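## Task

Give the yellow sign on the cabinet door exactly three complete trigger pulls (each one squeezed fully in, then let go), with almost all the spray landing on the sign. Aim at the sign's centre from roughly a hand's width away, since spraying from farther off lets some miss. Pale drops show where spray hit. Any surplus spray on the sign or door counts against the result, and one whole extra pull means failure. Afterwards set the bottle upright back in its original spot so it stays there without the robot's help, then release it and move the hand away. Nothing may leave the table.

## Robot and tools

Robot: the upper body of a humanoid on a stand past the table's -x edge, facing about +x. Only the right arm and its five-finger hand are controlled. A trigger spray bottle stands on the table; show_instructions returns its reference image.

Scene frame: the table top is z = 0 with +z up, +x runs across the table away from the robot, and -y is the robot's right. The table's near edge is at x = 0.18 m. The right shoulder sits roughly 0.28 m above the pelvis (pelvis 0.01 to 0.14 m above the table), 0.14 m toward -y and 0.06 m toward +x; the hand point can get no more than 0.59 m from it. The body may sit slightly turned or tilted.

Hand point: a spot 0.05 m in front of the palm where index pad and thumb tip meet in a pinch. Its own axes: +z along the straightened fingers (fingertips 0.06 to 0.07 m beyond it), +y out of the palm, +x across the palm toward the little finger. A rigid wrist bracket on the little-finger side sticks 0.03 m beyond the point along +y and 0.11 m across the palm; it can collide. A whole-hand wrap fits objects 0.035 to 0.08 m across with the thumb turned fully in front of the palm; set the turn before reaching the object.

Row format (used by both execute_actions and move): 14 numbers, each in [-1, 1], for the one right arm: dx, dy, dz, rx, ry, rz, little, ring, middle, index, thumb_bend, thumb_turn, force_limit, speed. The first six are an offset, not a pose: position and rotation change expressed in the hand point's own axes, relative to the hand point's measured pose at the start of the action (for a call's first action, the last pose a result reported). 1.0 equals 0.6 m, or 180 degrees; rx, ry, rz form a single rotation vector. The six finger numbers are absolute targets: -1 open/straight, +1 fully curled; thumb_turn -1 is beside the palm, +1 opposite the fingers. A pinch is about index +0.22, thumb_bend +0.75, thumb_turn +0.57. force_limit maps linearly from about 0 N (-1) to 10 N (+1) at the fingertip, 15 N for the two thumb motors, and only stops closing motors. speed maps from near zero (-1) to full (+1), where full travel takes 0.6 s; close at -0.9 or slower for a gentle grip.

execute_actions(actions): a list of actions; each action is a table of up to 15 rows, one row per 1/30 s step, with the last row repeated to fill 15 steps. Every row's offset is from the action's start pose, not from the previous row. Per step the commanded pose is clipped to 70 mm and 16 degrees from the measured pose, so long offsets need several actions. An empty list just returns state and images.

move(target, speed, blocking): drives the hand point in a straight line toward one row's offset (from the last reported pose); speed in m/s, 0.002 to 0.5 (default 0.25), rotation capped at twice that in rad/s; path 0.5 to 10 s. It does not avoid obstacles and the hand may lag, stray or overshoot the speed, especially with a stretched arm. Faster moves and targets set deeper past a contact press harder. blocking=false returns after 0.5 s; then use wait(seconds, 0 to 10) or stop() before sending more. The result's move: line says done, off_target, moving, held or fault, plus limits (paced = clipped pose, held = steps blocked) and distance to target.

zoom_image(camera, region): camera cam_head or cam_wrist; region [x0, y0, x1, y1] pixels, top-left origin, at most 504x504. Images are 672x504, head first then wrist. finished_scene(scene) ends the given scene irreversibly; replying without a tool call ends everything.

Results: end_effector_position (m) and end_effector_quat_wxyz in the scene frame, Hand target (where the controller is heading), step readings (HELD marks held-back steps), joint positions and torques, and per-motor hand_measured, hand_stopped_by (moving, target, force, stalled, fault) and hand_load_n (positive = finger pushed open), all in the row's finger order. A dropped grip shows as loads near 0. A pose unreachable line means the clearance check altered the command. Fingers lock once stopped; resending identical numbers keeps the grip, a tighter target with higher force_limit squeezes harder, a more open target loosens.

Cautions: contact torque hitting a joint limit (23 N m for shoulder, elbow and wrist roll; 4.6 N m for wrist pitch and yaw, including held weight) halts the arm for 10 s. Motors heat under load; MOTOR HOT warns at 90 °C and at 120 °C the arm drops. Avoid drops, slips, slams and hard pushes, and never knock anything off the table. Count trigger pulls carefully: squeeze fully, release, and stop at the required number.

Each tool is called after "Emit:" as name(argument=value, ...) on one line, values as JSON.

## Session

Emit:
execute_actions(actions=[])

Emit:
show_instructions()

Scene clock: 0.00 s.
end_effector_position=(+0.4519, -0.2922, +0.3520) hand_measured=(-1.000, -1.000, -1.000, -1.000, -1.000, -1.000) hand_load_n=(+0.0, +0.0, +0.0, +0.0, +0.0, +0.0) hand_stopped_by=(target, target, target, target, target, target) hand_force_limit=0.00 hand_speed=-0.80 end_effector_quat_wxyz=(+0.431, -0.311, +0.782, -0.326)
Joint positions: [-1.263 -1.534  0.437  0.089  0.212  0.917  0.714]
Joint velocities: [ 0.008  0.    -0.002  0.     0.006  0.     0.   ]
Joint torques (N m, as the arm reports them, + toward a larger angle): no reading
Hand target: +0.452, -0.292, +0.352; +0.431, -0.311, +0.782, -0.326
camera_calibration (this result's frames):
cam_wrist: T_world_to_cam=[[-0.159623, 0.583503, -0.796269, 0.510294], [-0.16247, 0.780084, 0.604212, 0.0848627], [0.973717, 0.225816, -0.0297173, -0.240615], [0, 0, 0, 1]] pos_world=[0.329533, -0.309623, 0.347906]

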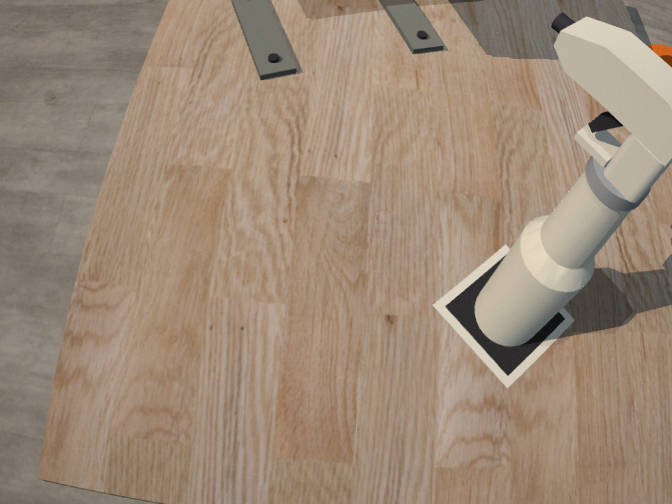

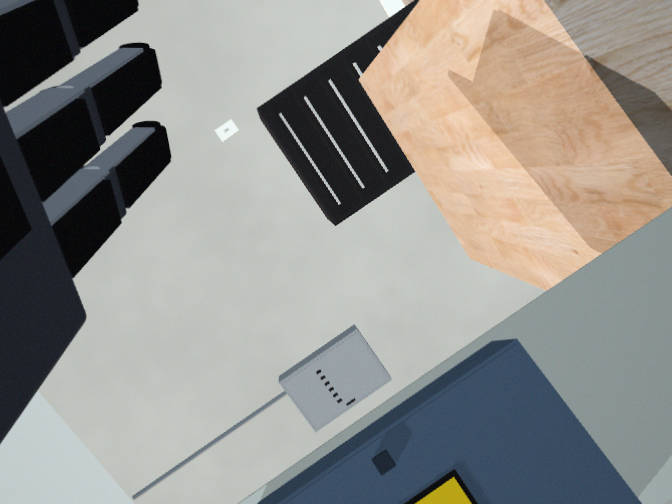

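Reference images for this scene: TRIGGER SPRAY BOTTLE page 1, FIVE-FINGER HAND page 1.

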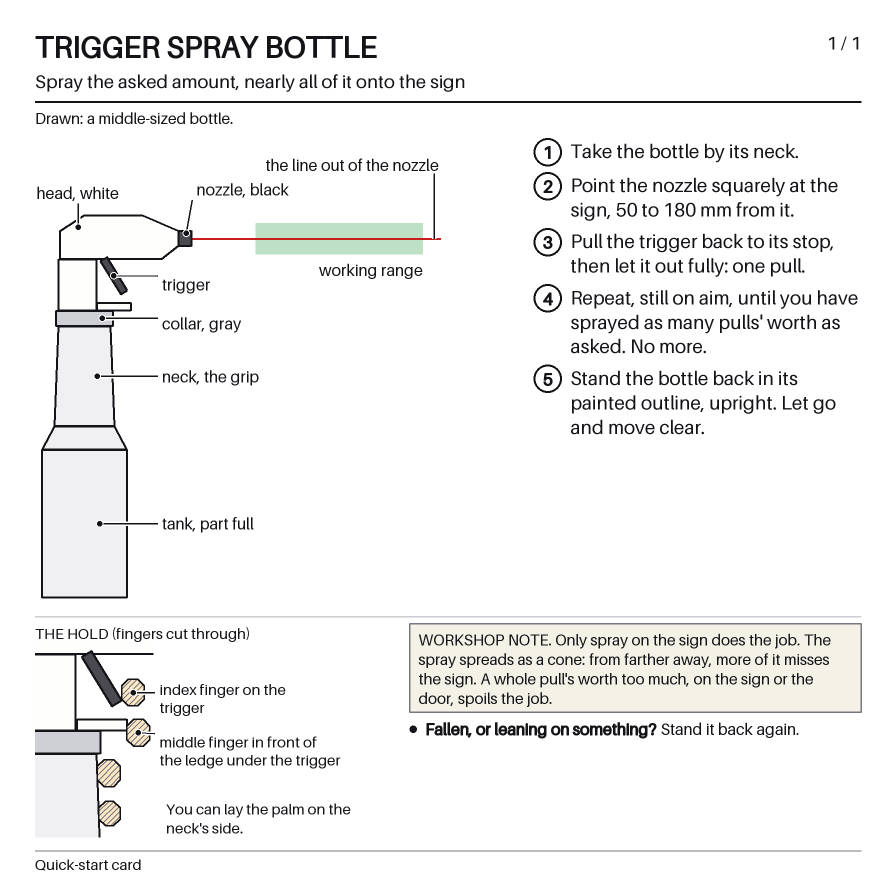

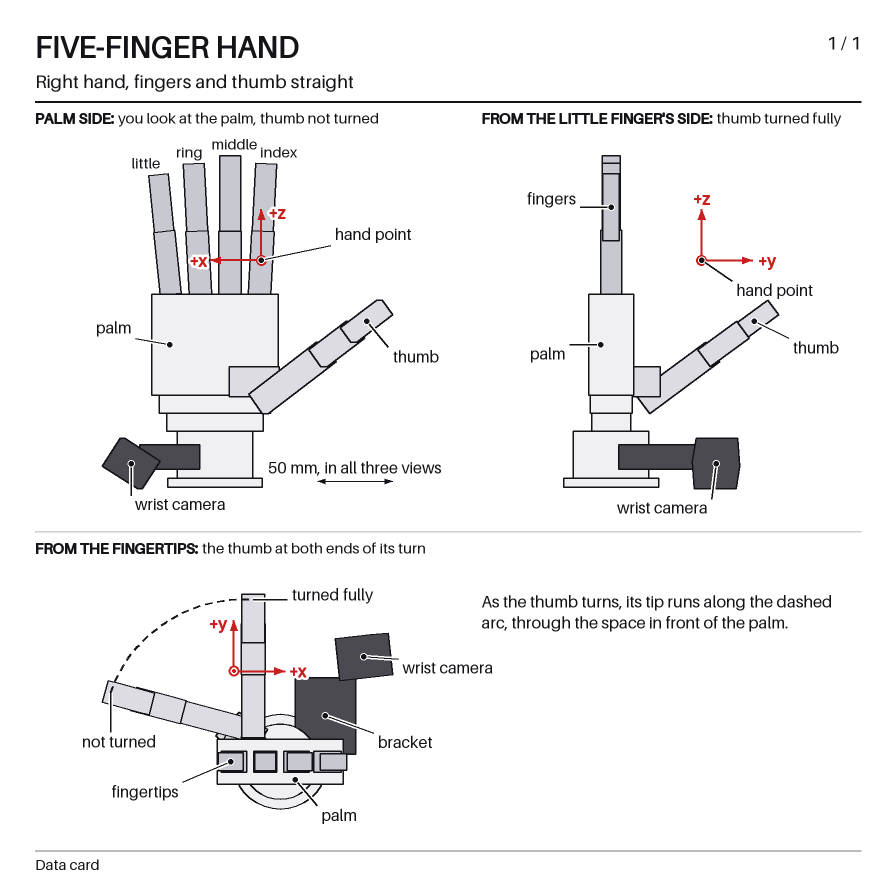

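Emit:
move(target=[0.137,0.199,-0.098,-0.007,-0.166,0.301,-1,-1,-1,-1,-1,1,0,0.5])

Scene clock: 5.37 s.
end_effector_position=(+0.3430, -0.2764, +0.2495) hand_measured=(-1.000, -1.000, -1.000, -1.000, -1.000, +1.000) hand_load_n=(+0.0, +0.0, +0.0, +0.0, +0.0, +0.0) hand_stopped_by=(target, target, target, target, target, target) hand_force_limit=0.00 hand_speed=0.50 end_effector_quat_wxyz=(+0.722, +0.002, +0.692, -0.004)
Joint positions: [ 0.029 -0.36  -0.78  -0.198  0.493  0.183  0.609]
Joint velocities: [ 0.012  0.008  0.002  0.003 -0.011 -0.001  0.005]
Joint torques (N m, as the arm reports them, + toward a larger angle): [-0.9  -3.45 -2.34 -2.17  0.48 -1.59  0.01]
Hand target: +0.343, -0.276, +0.251; +0.724, +0.003, +0.690, -0.003
Off the commanded pose: 0.008 m, 2 deg.
move: off_target
camera_calibration (this result's frames):
cam_wrist: T_world_to_cam=[[0.0589947, 0.998256, 0.00199987, 0.242549], [-0.61671, 0.0348707, 0.786418, 0.0211416], [0.784977, -0.0476278, 0.617692, -0.313578], [0, 0, 0, 1]] pos_world=[0.24488, -0.257798, 0.176583]

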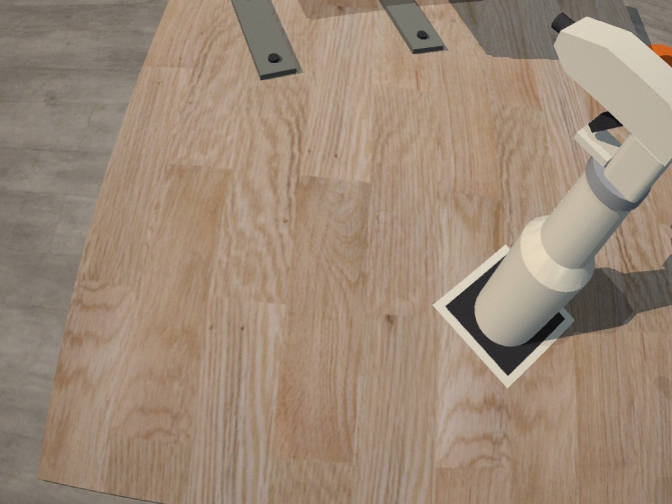

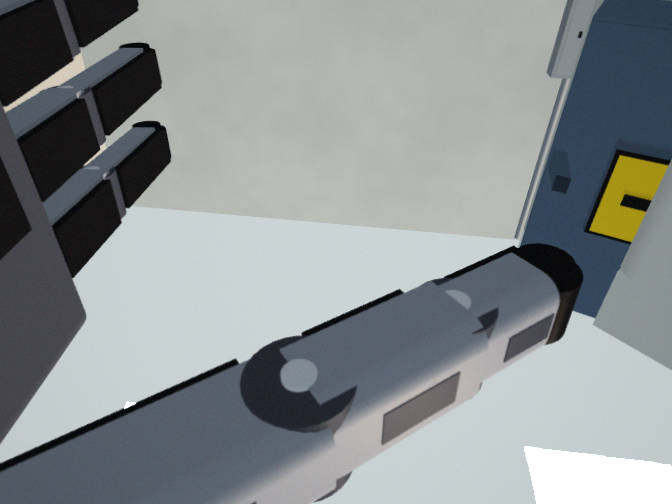

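Emit:
move(target=[0.005,0.158,-0.005,-0.17,0.013,0.003,-1,-1,-1,-1,-1,1,0,0.5], speed=0.18)

Scene clock: 9.10 s.
end_effector_position=(+0.3414, -0.1829, +0.2448) hand_measured=(-1.000, -1.000, -1.000, -1.000, -1.000, +1.000) hand_load_n=(+0.0, +0.0, +0.0, +0.0, +0.0, +0.0) hand_stopped_by=(target, target, target, target, target, target) hand_force_limit=0.00 hand_speed=0.50 end_effector_quat_wxyz=(+0.682, -0.183, +0.684, +0.182)
Joint positions: [-0.119 -0.527 -0.59  -0.036  0.519  0.191  0.967]
Joint velocities: [ 0.002  0.005  0.    -0.005  0.003  0.     0.003]
Joint torques (N m, as the arm reports them, + toward a larger angle): [-2.31 -3.95 -2.22 -1.99  0.61 -1.03 -0.01]
Hand target: +0.341, -0.183, +0.245; +0.681, -0.184, +0.685, +0.183
Off the commanded pose: 0.002 m, 0 deg.
move: done
camera_calibration (this result's frames):
cam_wrist: T_world_to_cam=[[-0.45435, 0.890823, 0.00103222, 0.305206], [-0.516737, -0.264497, 0.814263, -0.0750936], [0.725637, 0.369427, 0.580495, -0.199287], [0, 0, 0, 1]] pos_world=[0.244477, -0.218124, 0.176516]

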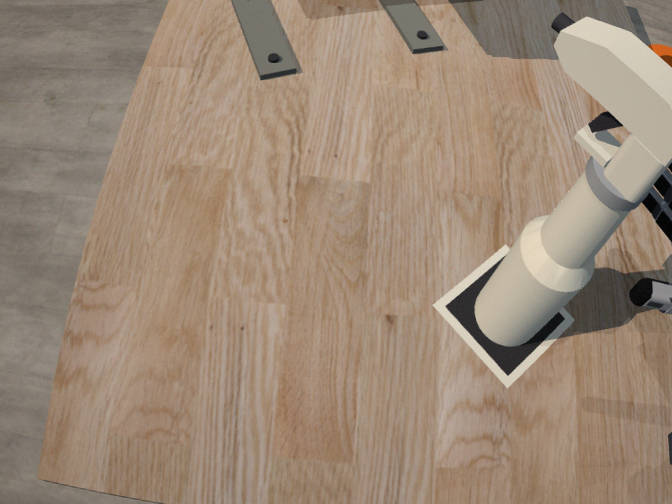

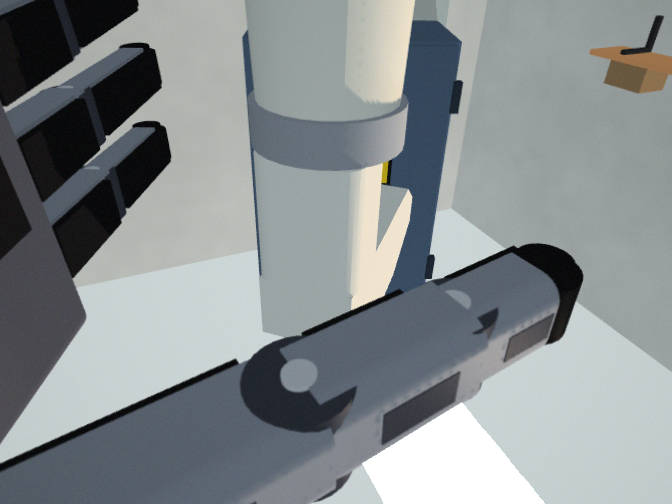

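Emit:
move(target=[-0.015,0.018,0.014,-0.058,0,0,-1,-1,-1,-1,-1,1,0,0.5], speed=0.1)

Emit:
move(target=[0,0.022,0.085,0,0,0,-1,-1,-1,-1,-1,1,0,0.5], speed=0.06)

Scene clock: 13.63 s.
end_effector_position=(+0.3433, -0.1698, +0.2535) hand_measured=(-1.000, -1.000, -1.000, -1.000, -1.000, +1.000) hand_load_n=(+0.0, +0.0, +0.0, +0.0, +0.0, +0.0) hand_stopped_by=(target, target, target, target, target, target) hand_force_limit=0.00 hand_speed=0.50 end_effector_quat_wxyz=(+0.662, -0.243, +0.666, +0.243)
Joint positions: [-0.269 -0.617 -0.54   0.135  0.52   0.188  1.141]
Joint velocities: [ 0.009  0.    -0.012  0.008 -0.012  0.     0.005]
Joint torques (N m, as the arm reports them, + toward a larger angle): [-3.44 -4.14 -2.17 -1.8   0.62 -1.13 -0.01]
Hand target: +0.343, -0.169, +0.253; +0.662, -0.245, +0.665, +0.243
Off the commanded pose: 0.000 m, 0 deg.
move: done
camera_calibration (this result's frames):
cam_wrist: T_world_to_cam=[[-0.606808, 0.794842, 0.00318294, 0.329862], [-0.459097, -0.353753, 0.814916, -0.11284], [0.648855, 0.493037, 0.57957, -0.163015], [0, 0, 0, 1]] pos_world=[0.254132, -0.221733, 0.185384]

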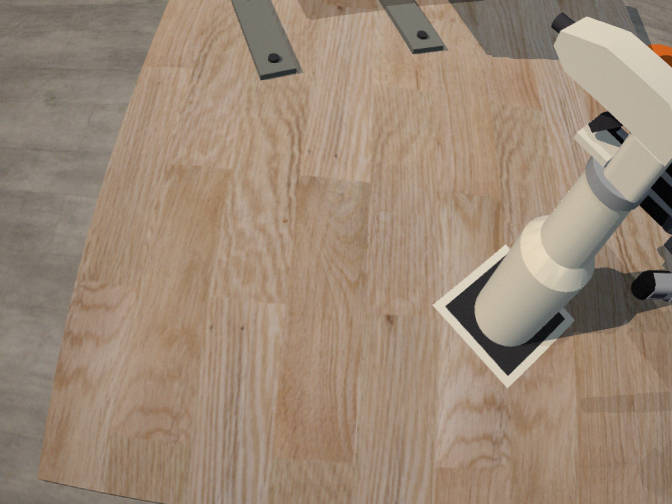

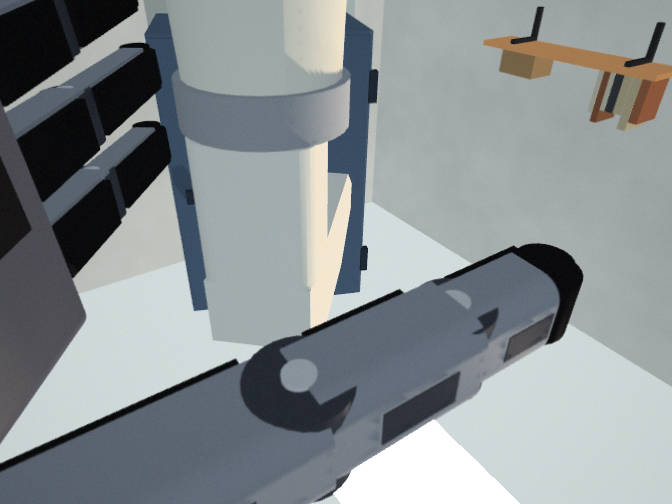

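Scene clock: 14.83 s.
end_effector_position=(+0.3745, -0.1277, +0.2522) hand_measured=(-1.000, -1.000, -1.000, -1.000, -1.000, +1.000) hand_load_n=(+0.0, +0.0, +0.0, +0.0, +0.0, +0.0) hand_stopped_by=(target, target, target, target, target, target) hand_force_limit=0.00 hand_speed=0.50 end_effector_quat_wxyz=(+0.662, -0.242, +0.666, +0.245)
Joint positions: [-0.379 -0.553 -0.392  0.094  0.466  0.226  0.979]
Joint velocities: [-0.003 -0.006  0.006  0.    -0.008  0.    -0.004]
Joint torques (N m, as the arm reports them, + toward a larger angle): [-4.19 -3.48 -1.91 -2.31  0.25 -1.08 -0.12]
Hand target: +0.375, -0.127, +0.251; +0.660, -0.244, +0.667, +0.245
Off the commanded pose: 0.002 m, 0 deg.
move: done
camera_calibration (this result's frames):
cam_wrist: T_world_to_cam=[[-0.608408, 0.793584, 0.00799113, 0.314565], [-0.455957, -0.35777, 0.814926, -0.0842442], [0.649571, 0.492164, 0.579511, -0.203547], [0, 0, 0, 1]] pos_world=[0.28519, -0.179596, 0.184096]

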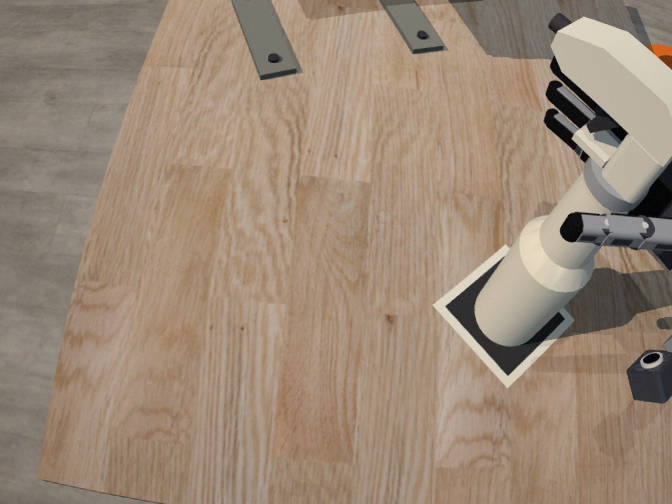

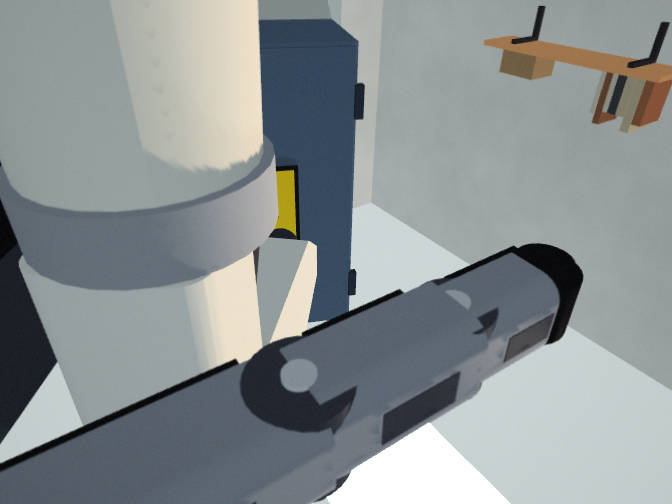

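Emit:
move(target=[-0.005,-0.002,0.02,-0.015,0,0,0,0,-0.1,-0.3,-0.4,1,-0.5,-0.5], speed=0.04)

Emit:
move(target=[0,0,0,0,0,0,1,1,1,-0.3,1,1,0.4,-0.7])

Emit:
zoom_image(camera="cam_head", region=[452,0,672,260])

Scene clock: 19.03 s.
end_effector_position=(+0.3845, -0.1212, +0.2557) hand_measured=(+0.000, +0.000, -0.100, -0.300, -0.400, +1.000) hand_load_n=(+0.0, +0.0, +0.0, +0.0, +0.0, +0.0) hand_stopped_by=(target, target, target, target, target, target) hand_force_limit=-0.50 hand_speed=-0.50 end_effector_quat_wxyz=(+0.657, -0.256, +0.659, +0.262)
Joint positions: [-0.471 -0.57  -0.353  0.198  0.46   0.207  1.016]
Joint velocities: [ 0.    -0.005 -0.006  0.     0.002  0.     0.   ]
Joint torques (N m, as the arm reports them, + toward a larger angle): [-4.94 -3.68 -2.12 -1.99  0.38 -1.26 -0.03]
Hand target: +0.385, -0.121, +0.255; +0.655, -0.258, +0.660, +0.261
Off the commanded pose: 0.001 m, 0 deg.
move: done
camera_calibration (this result's frames):
cam_wrist: T_world_to_cam=[[-0.644269, 0.764687, 0.0131031, 0.324423], [-0.438686, -0.38353, 0.812687, -0.0894404], [0.626476, 0.517841, 0.582554, -0.204039], [0, 0, 0, 1]] pos_world=[0.297605, -0.176725, 0.1873]

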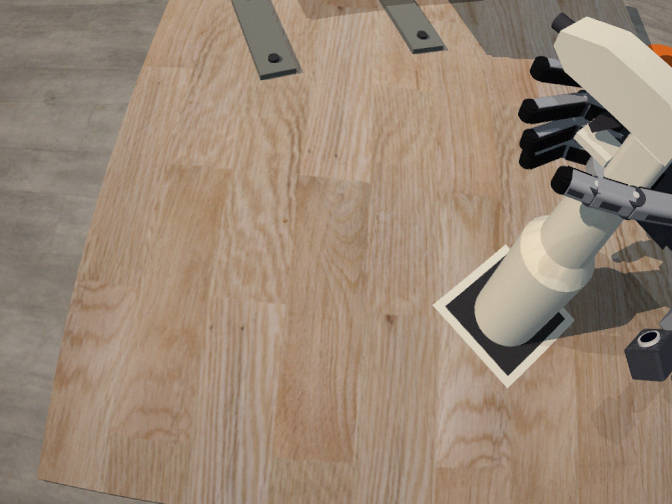

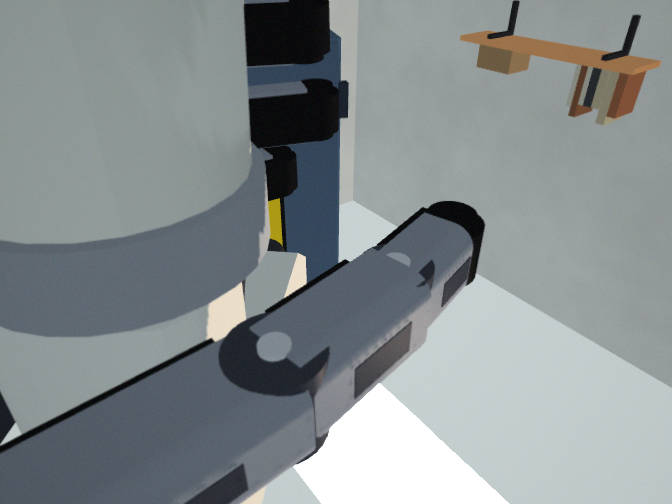

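Scene clock: 20.80 s.
end_effector_position=(+0.3845, -0.1212, +0.2563) hand_measured=(+0.628, +0.656, +0.310, -0.300, +0.044, +1.000) hand_load_n=(+6.5, +10.0, +10.5, +0.0, +10.5, +9.5) hand_stopped_by=(force, force, force, target, force, target) hand_force_limit=0.40 hand_speed=-0.70 end_effector_quat_wxyz=(+0.658, -0.256, +0.658, +0.262)
Joint positions: [-0.472 -0.571 -0.353  0.198  0.46   0.204  1.016]
Joint velocities: [ 0.005 -0.008 -0.003 -0.014  0.006  0.     0.   ]
Joint torques (N m, as the arm reports them, + toward a larger angle): [-4.65 -3.51 -2.27 -2.18  0.7  -0.97 -0.08]
Hand target: +0.384, -0.121, +0.256; +0.657, -0.256, +0.659, +0.262
Off the commanded pose: 0.001 m, 0 deg.
move: done
camera_calibration (this result's frames):
cam_wrist: T_world_to_cam=[[-0.644475, 0.764556, 0.0103232, 0.325167], [-0.441323, -0.382966, 0.811524, -0.0885118], [0.624409, 0.518451, 0.584228, -0.204022], [0, 0, 0, 1]] pos_world=[0.297893, -0.17673, 0.187668]

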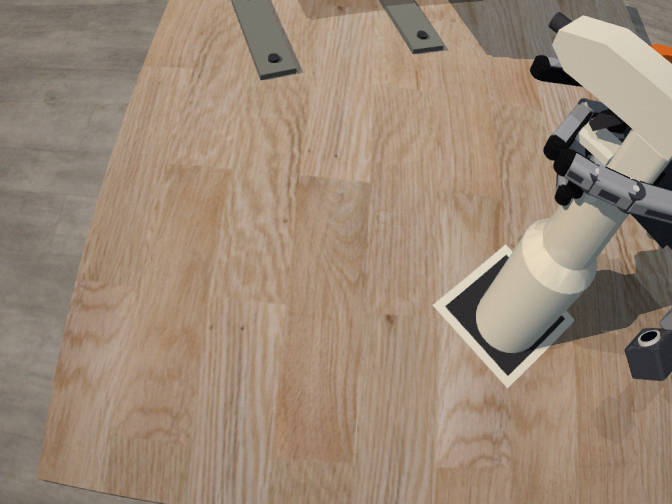

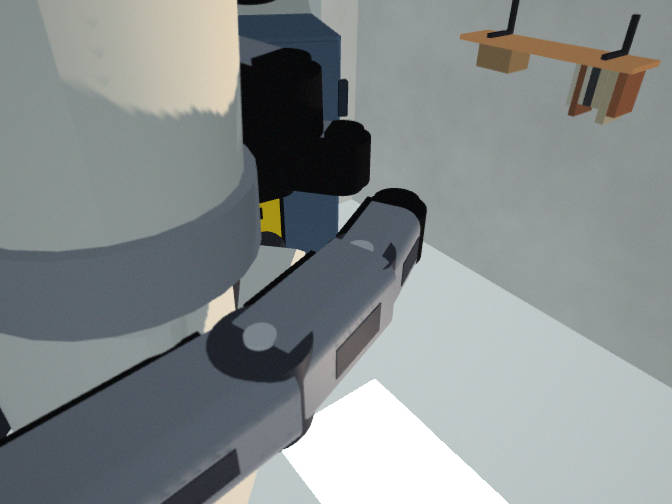

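Region (452, 0, 672, 260) of cam_head's 672x504 image, scaled by 1.938, with more detail than that image has; it fills the left 426 columns of this view, and the rest is white.

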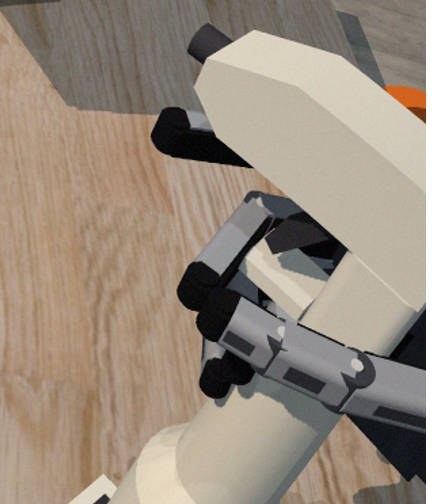

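Emit:
move(target=[-0.05,0,0,0,0,0,1,1,1,-0.3,1,1,0.4,-0.7], speed=0.08)

Emit:
move(target=[-0.175,-0.022,0.21,0.128,-0.004,0,1,1,1,0.1,1,1,0.4,-0.7], speed=0.13)

Scene clock: 25.93 s.
end_effector_position=(+0.3841, -0.1193, +0.2848) hand_measured=(+0.628, +0.656, +0.310, -0.300, +0.044, +1.000) hand_load_n=(+6.5, +10.0, +10.5, +0.0, +10.5, +9.5) hand_stopped_by=(force, force, force, target, force, target) hand_force_limit=0.40 hand_speed=-0.70 end_effector_quat_wxyz=(+0.655, -0.260, +0.659, +0.263)
Joint positions: [-0.495 -0.619 -0.383  0.07   0.498  0.374  0.984]
Joint velocities: [ 0.009 -0.005  0.005  0.002  0.009  0.006  0.   ]
Joint torques (N m, as the arm reports them, + toward a larger angle): [-5.67 -3.66 -2.87 -2.46  1.06 -1.21 -0.15]
Hand target: +0.384, -0.120, +0.286; +0.656, -0.258, +0.658, +0.264
Off the commanded pose: 0.003 m, 0 deg.
move: done
camera_calibration (this result's frames):
cam_wrist: T_world_to_cam=[[-0.6498, 0.760048, 0.00932721, 0.324934], [-0.436099, -0.382836, 0.814404, -0.113887], [0.622557, 0.525132, 0.580223, -0.218692], [0, 0, 0, 1]] pos_world=[0.297625, -0.175723, 0.216609]

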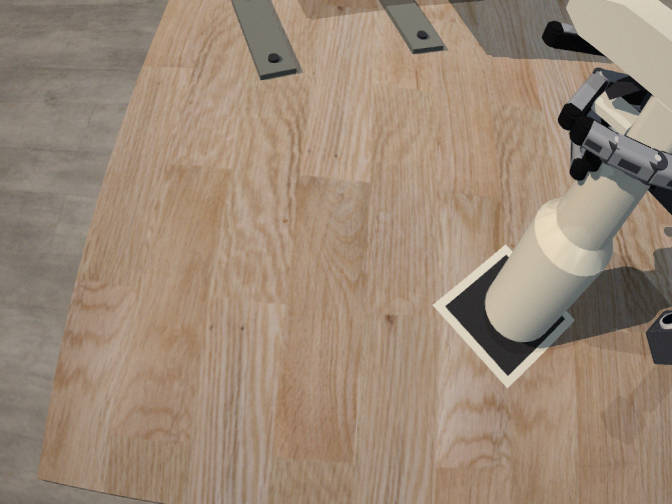

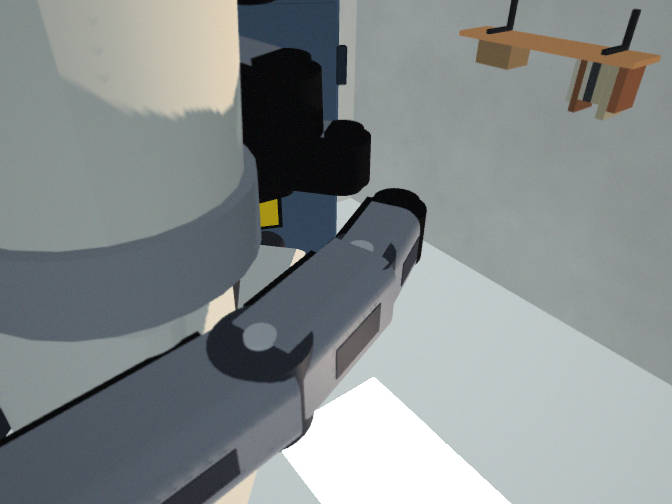

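Scene clock: 27.93 s.
end_effector_position=(+0.4867, -0.0333, +0.3839) hand_measured=(+0.628, +0.656, +0.310, +0.100, +0.044, +1.000) hand_load_n=(+6.5, +10.0, +10.5, +0.0, +10.5, +9.5) hand_stopped_by=(force, force, force, target, force, target) hand_force_limit=0.40 hand_speed=-0.70 end_effector_quat_wxyz=(+0.693, -0.136, +0.695, +0.133)
Joint positions: [-1.048 -0.39  -0.158 -0.159  0.412  0.96   0.147]
Joint velocities: [ 0.     0.005  0.012  0.     0.011  0.    -0.001]
Joint torques (N m, as the arm reports them, + toward a larger angle): [-8.47 -2.03 -1.84 -2.04 -0.46 -1.96 -0.16]
Hand target: +0.488, -0.034, +0.382; +0.691, -0.135, +0.698, +0.130
Off the commanded pose: 0.011 m, 2 deg.
move: off_target
camera_calibration (this result's frames):
cam_wrist: T_world_to_cam=[[-0.326269, 0.945277, -0.000967921, 0.178001], [-0.54883, -0.188598, 0.814381, -0.055609], [0.769633, 0.266238, 0.58033, -0.465478], [0, 0, 0, 1]] pos_world=[0.385804, -0.05482, 0.31559]

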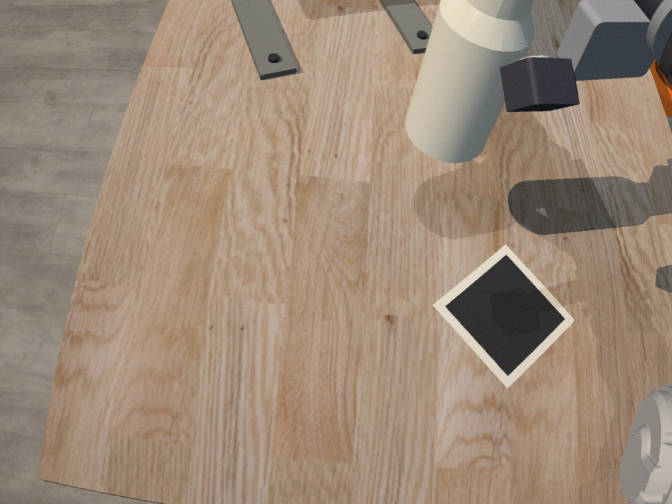

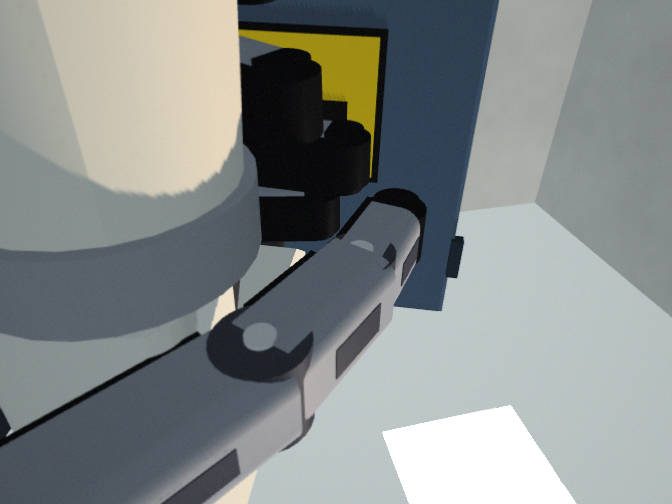

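Emit:
move(target=[0,-0.025,0.07,0,0,0,1,1,1,0.1,1,1,0.4,-0.7], speed=0.07)

Scene clock: 31.43 s.
end_effector_position=(+0.5316, -0.0345, +0.3843) hand_measured=(+0.628, +0.656, +0.310, +0.100, +0.044, +1.000) hand_load_n=(+6.5, +10.0, +10.5, +0.0, +10.5, +9.5) hand_stopped_by=(force, force, force, target, force, target) hand_force_limit=0.40 hand_speed=-0.70 end_effector_quat_wxyz=(+0.693, -0.131, +0.696, +0.134)
Joint positions: [-1.211 -0.4   -0.105  0.264  0.344  0.705  0.228]
Joint velocities: [-0.003  0.     0.003  0.014 -0.005 -0.002  0.   ]
Joint torques (N m, as the arm reports them, + toward a larger angle): [-10.14  -2.42  -1.73  -2.51  -0.21  -2.18  -0.02]
Hand target: +0.532, -0.035, +0.384; +0.694, -0.133, +0.695, +0.132
Off the commanded pose: 0.003 m, 1 deg.
move: done
camera_calibration (this result's frames):
cam_wrist: T_world_to_cam=[[-0.321444, 0.946895, 0.00793368, 0.18789], [-0.548332, -0.192961, 0.813694, -0.0316666], [0.772014, 0.257207, 0.58124, -0.501927], [0, 0, 0, 1]] pos_world=[0.430527, -0.0549232, 0.316016]

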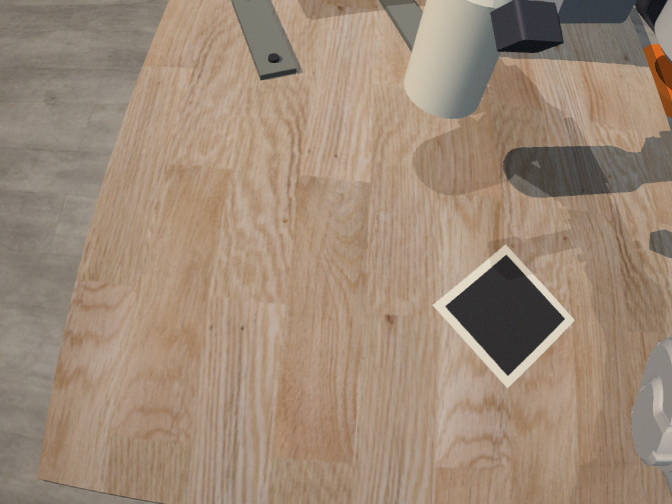

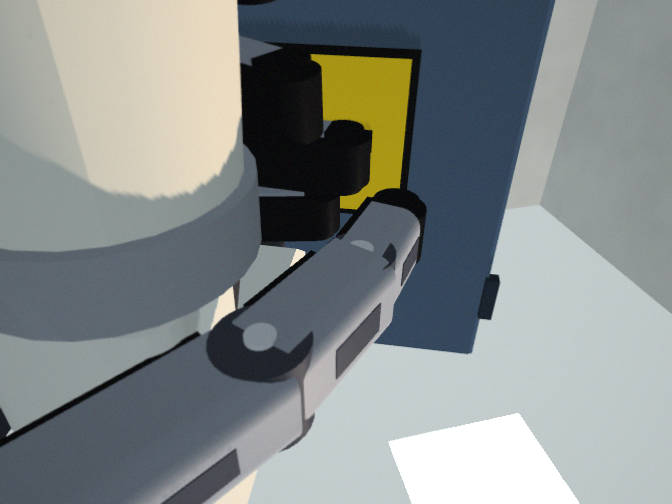

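Emit:
move(target=[-0.003,0.012,0.033,0,0,0,1,1,1,0.25,1,1,0.4,-0.7], speed=0.05)

Emit:
move(target=[0,0,0,0,0,0,1,1,1,0.6,1,1,0.8,-0.6])

Scene clock: 35.17 s.
end_effector_position=(+0.5476, -0.0217, +0.3861) hand_measured=(+0.628, +0.656, +0.310, +0.250, +0.044, +1.000) hand_load_n=(+6.5, +10.0, +10.5, +0.0, +10.5, +9.5) hand_stopped_by=(force, force, force, target, force, target) hand_force_limit=0.40 hand_speed=-0.70 end_effector_quat_wxyz=(+0.693, -0.129, +0.696, +0.136)
Joint positions: [-1.303 -0.367 -0.076  0.445  0.319  0.607  0.224]
Joint velocities: [0.006 0.003 0.    0.021 0.    0.    0.   ]
Joint torques (N m, as the arm reports them, + toward a larger angle): [-10.68  -1.94  -1.54  -2.71  -0.13  -2.16  -0.15]
Hand target: +0.548, -0.022, +0.386; +0.694, -0.130, +0.696, +0.134
Off the commanded pose: 0.001 m, 0 deg.
move: done
camera_calibration (this result's frames):
cam_wrist: T_world_to_cam=[[-0.321606, 0.946783, 0.0131284, 0.178974], [-0.546817, -0.197028, 0.813739, -0.022841], [0.773021, 0.254525, 0.581082, -0.519162], [0, 0, 0, 1]] pos_world=[0.446393, -0.0418107, 0.317913]

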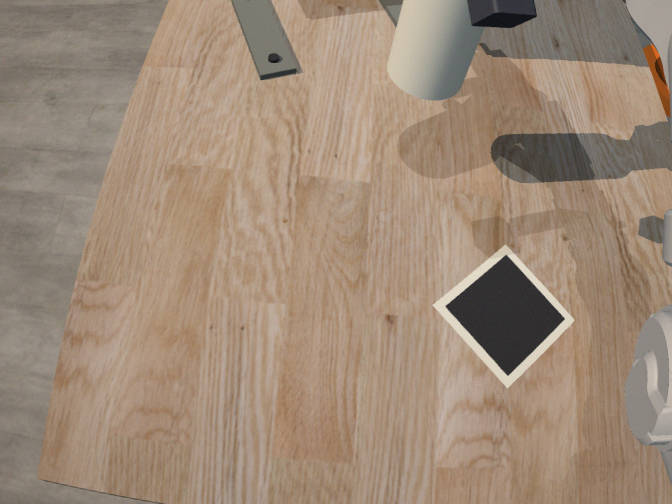

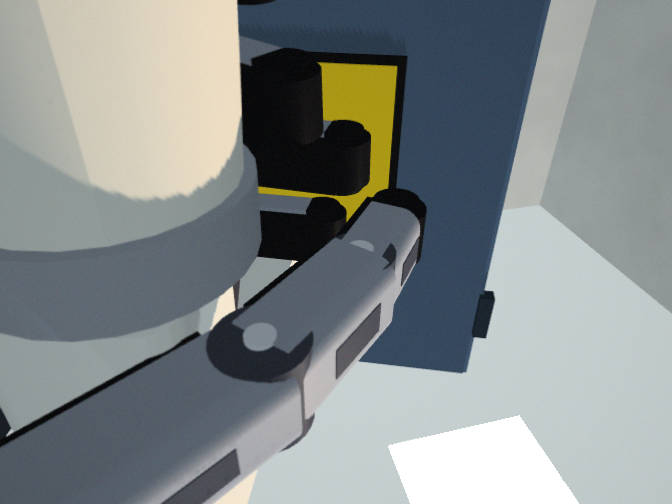

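Scene clock: 35.97 s.
end_effector_position=(+0.5476, -0.0217, +0.3860) hand_measured=(+0.628, +0.656, +0.310, +0.600, +0.044, +1.000) hand_load_n=(+6.5, +10.0, +10.5, +2.0, +10.0, +10.0) hand_stopped_by=(force, force, force, target, force, target) hand_force_limit=0.80 hand_speed=-0.60 end_effector_quat_wxyz=(+0.693, -0.129, +0.696, +0.136)
Joint positions: [-1.303 -0.367 -0.076  0.445  0.319  0.607  0.224]
Joint velocities: [ 0.     0.011  0.     0.003 -0.008  0.     0.   ]
Joint torques (N m, as the arm reports them, + toward a larger angle): [-10.65  -2.12  -1.93  -2.79   0.06  -2.01  -0.08]
Hand target: +0.548, -0.022, +0.386; +0.693, -0.129, +0.696, +0.136
Off the commanded pose: 0.000 m, 0 deg.
move: done
camera_calibration (this result's frames):
cam_wrist: T_world_to_cam=[[-0.321622, 0.946778, 0.0130804, 0.178989], [-0.546651, -0.196943, 0.813871, -0.0229006], [0.773131, 0.254608, 0.580898, -0.519121], [0, 0, 0, 1]] pos_world=[0.446397, -0.0418002, 0.317854]

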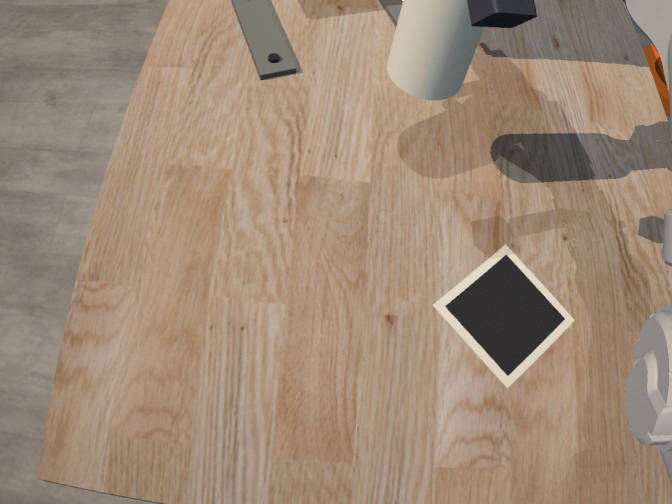

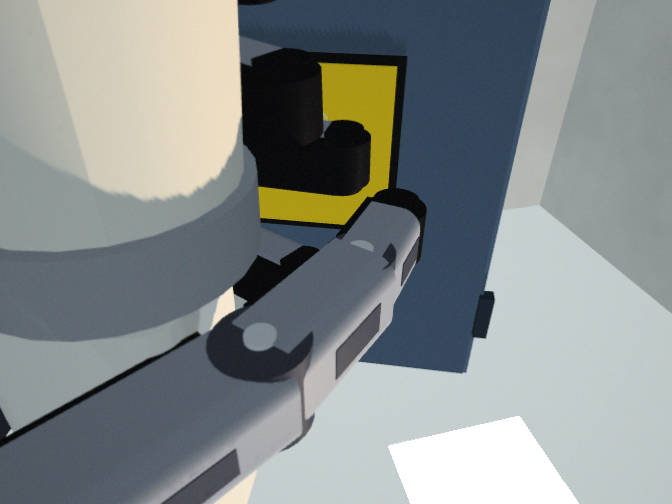

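Drops appear near the centre. Finish the pull.

Emit:
move(target=[0,0,0,0,0,0,1,1,1,1,1,1,0.7,-0.6])

Emit:
move(target=[0,0,0,0,0,0,1,1,1,0.25,1,1,0.7,0])

Scene clock: 37.60 s.
end_effector_position=(+0.5476, -0.0217, +0.3860) hand_measured=(+0.628, +0.656, +0.310, +0.750, +0.044, +1.000) hand_load_n=(+7.0, +9.0, +9.5, +10.0, +9.5, +9.0) hand_stopped_by=(force, force, force, force, force, target) hand_force_limit=0.70 hand_speed=-0.60 end_effector_quat_wxyz=(+0.693, -0.129, +0.696, +0.136)
Joint positions: [-1.303 -0.367 -0.076  0.445  0.319  0.607  0.224]
Joint velocities: [ 0.003  0.005 -0.006  0.    -0.002  0.     0.   ]
Joint torques (N m, as the arm reports them, + toward a larger angle): [-10.49  -2.1   -1.88  -2.82   0.05  -2.04  -0.09]
Hand target: +0.548, -0.022, +0.386; +0.693, -0.129, +0.696, +0.136
Off the commanded pose: 0.000 m, 0 deg.
move: done
camera_calibration (this result's frames):
cam_wrist: T_world_to_cam=[[-0.321622, 0.946778, 0.0130805, 0.178989], [-0.546651, -0.196943, 0.813871, -0.0229006], [0.773131, 0.254608, 0.580898, -0.519121], [0, 0, 0, 1]] pos_world=[0.446397, -0.0418002, 0.317854]

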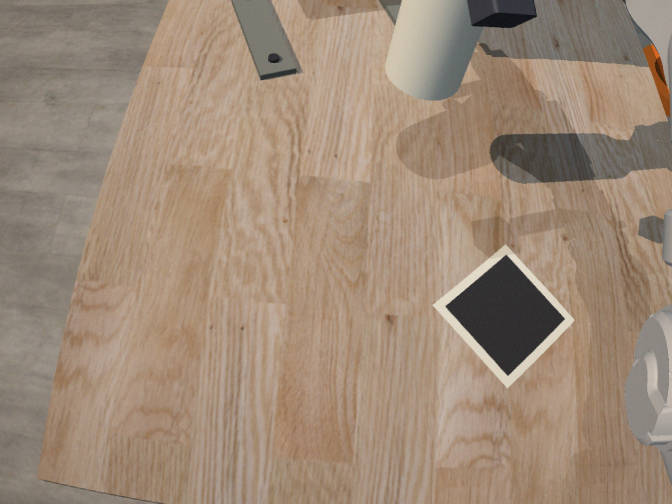

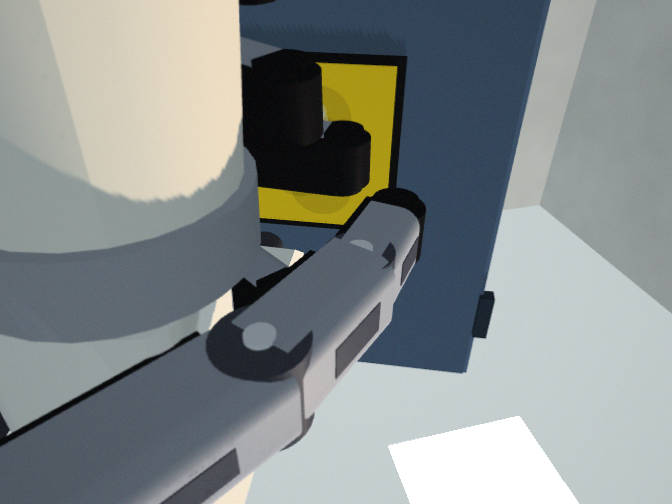

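Scene clock: 38.20 s.
end_effector_position=(+0.5476, -0.0217, +0.3860) hand_measured=(+0.628, +0.656, +0.310, +0.250, +0.044, +1.000) hand_load_n=(+6.0, +9.0, +10.0, +0.0, +10.0, +8.5) hand_stopped_by=(force, force, force, target, force, target) hand_force_limit=0.70 hand_speed=0.00 end_effector_quat_wxyz=(+0.693, -0.129, +0.696, +0.136)
Joint positions: [-1.303 -0.367 -0.076  0.445  0.319  0.607  0.224]
Joint velocities: [-0.003  0.005 -0.006  0.009  0.     0.     0.   ]
Joint torques (N m, as the arm reports them, + toward a larger angle): [-10.6   -2.03  -2.    -2.88   0.07  -2.03  -0.06]
Hand target: +0.548, -0.022, +0.386; +0.693, -0.129, +0.696, +0.136
Off the commanded pose: 0.000 m, 0 deg.
move: done
camera_calibration (this result's frames):
cam_wrist: T_world_to_cam=[[-0.321622, 0.946778, 0.0130813, 0.178989], [-0.546647, -0.196942, 0.813874, -0.0229029], [0.773134, 0.254609, 0.580894, -0.519121], [0, 0, 0, 1]] pos_world=[0.446397, -0.0418003, 0.317853]

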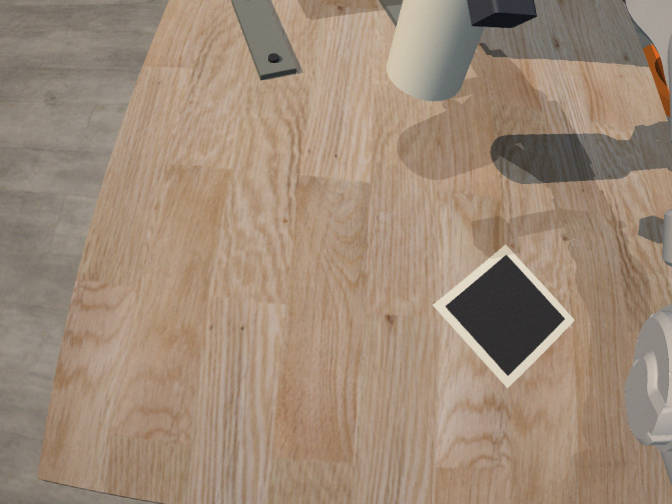

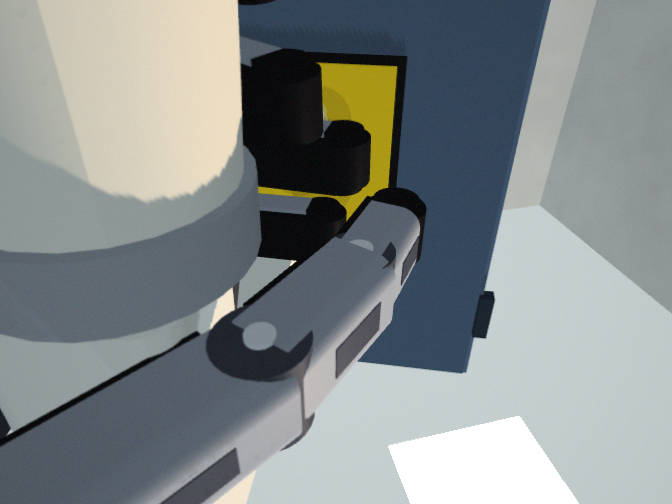

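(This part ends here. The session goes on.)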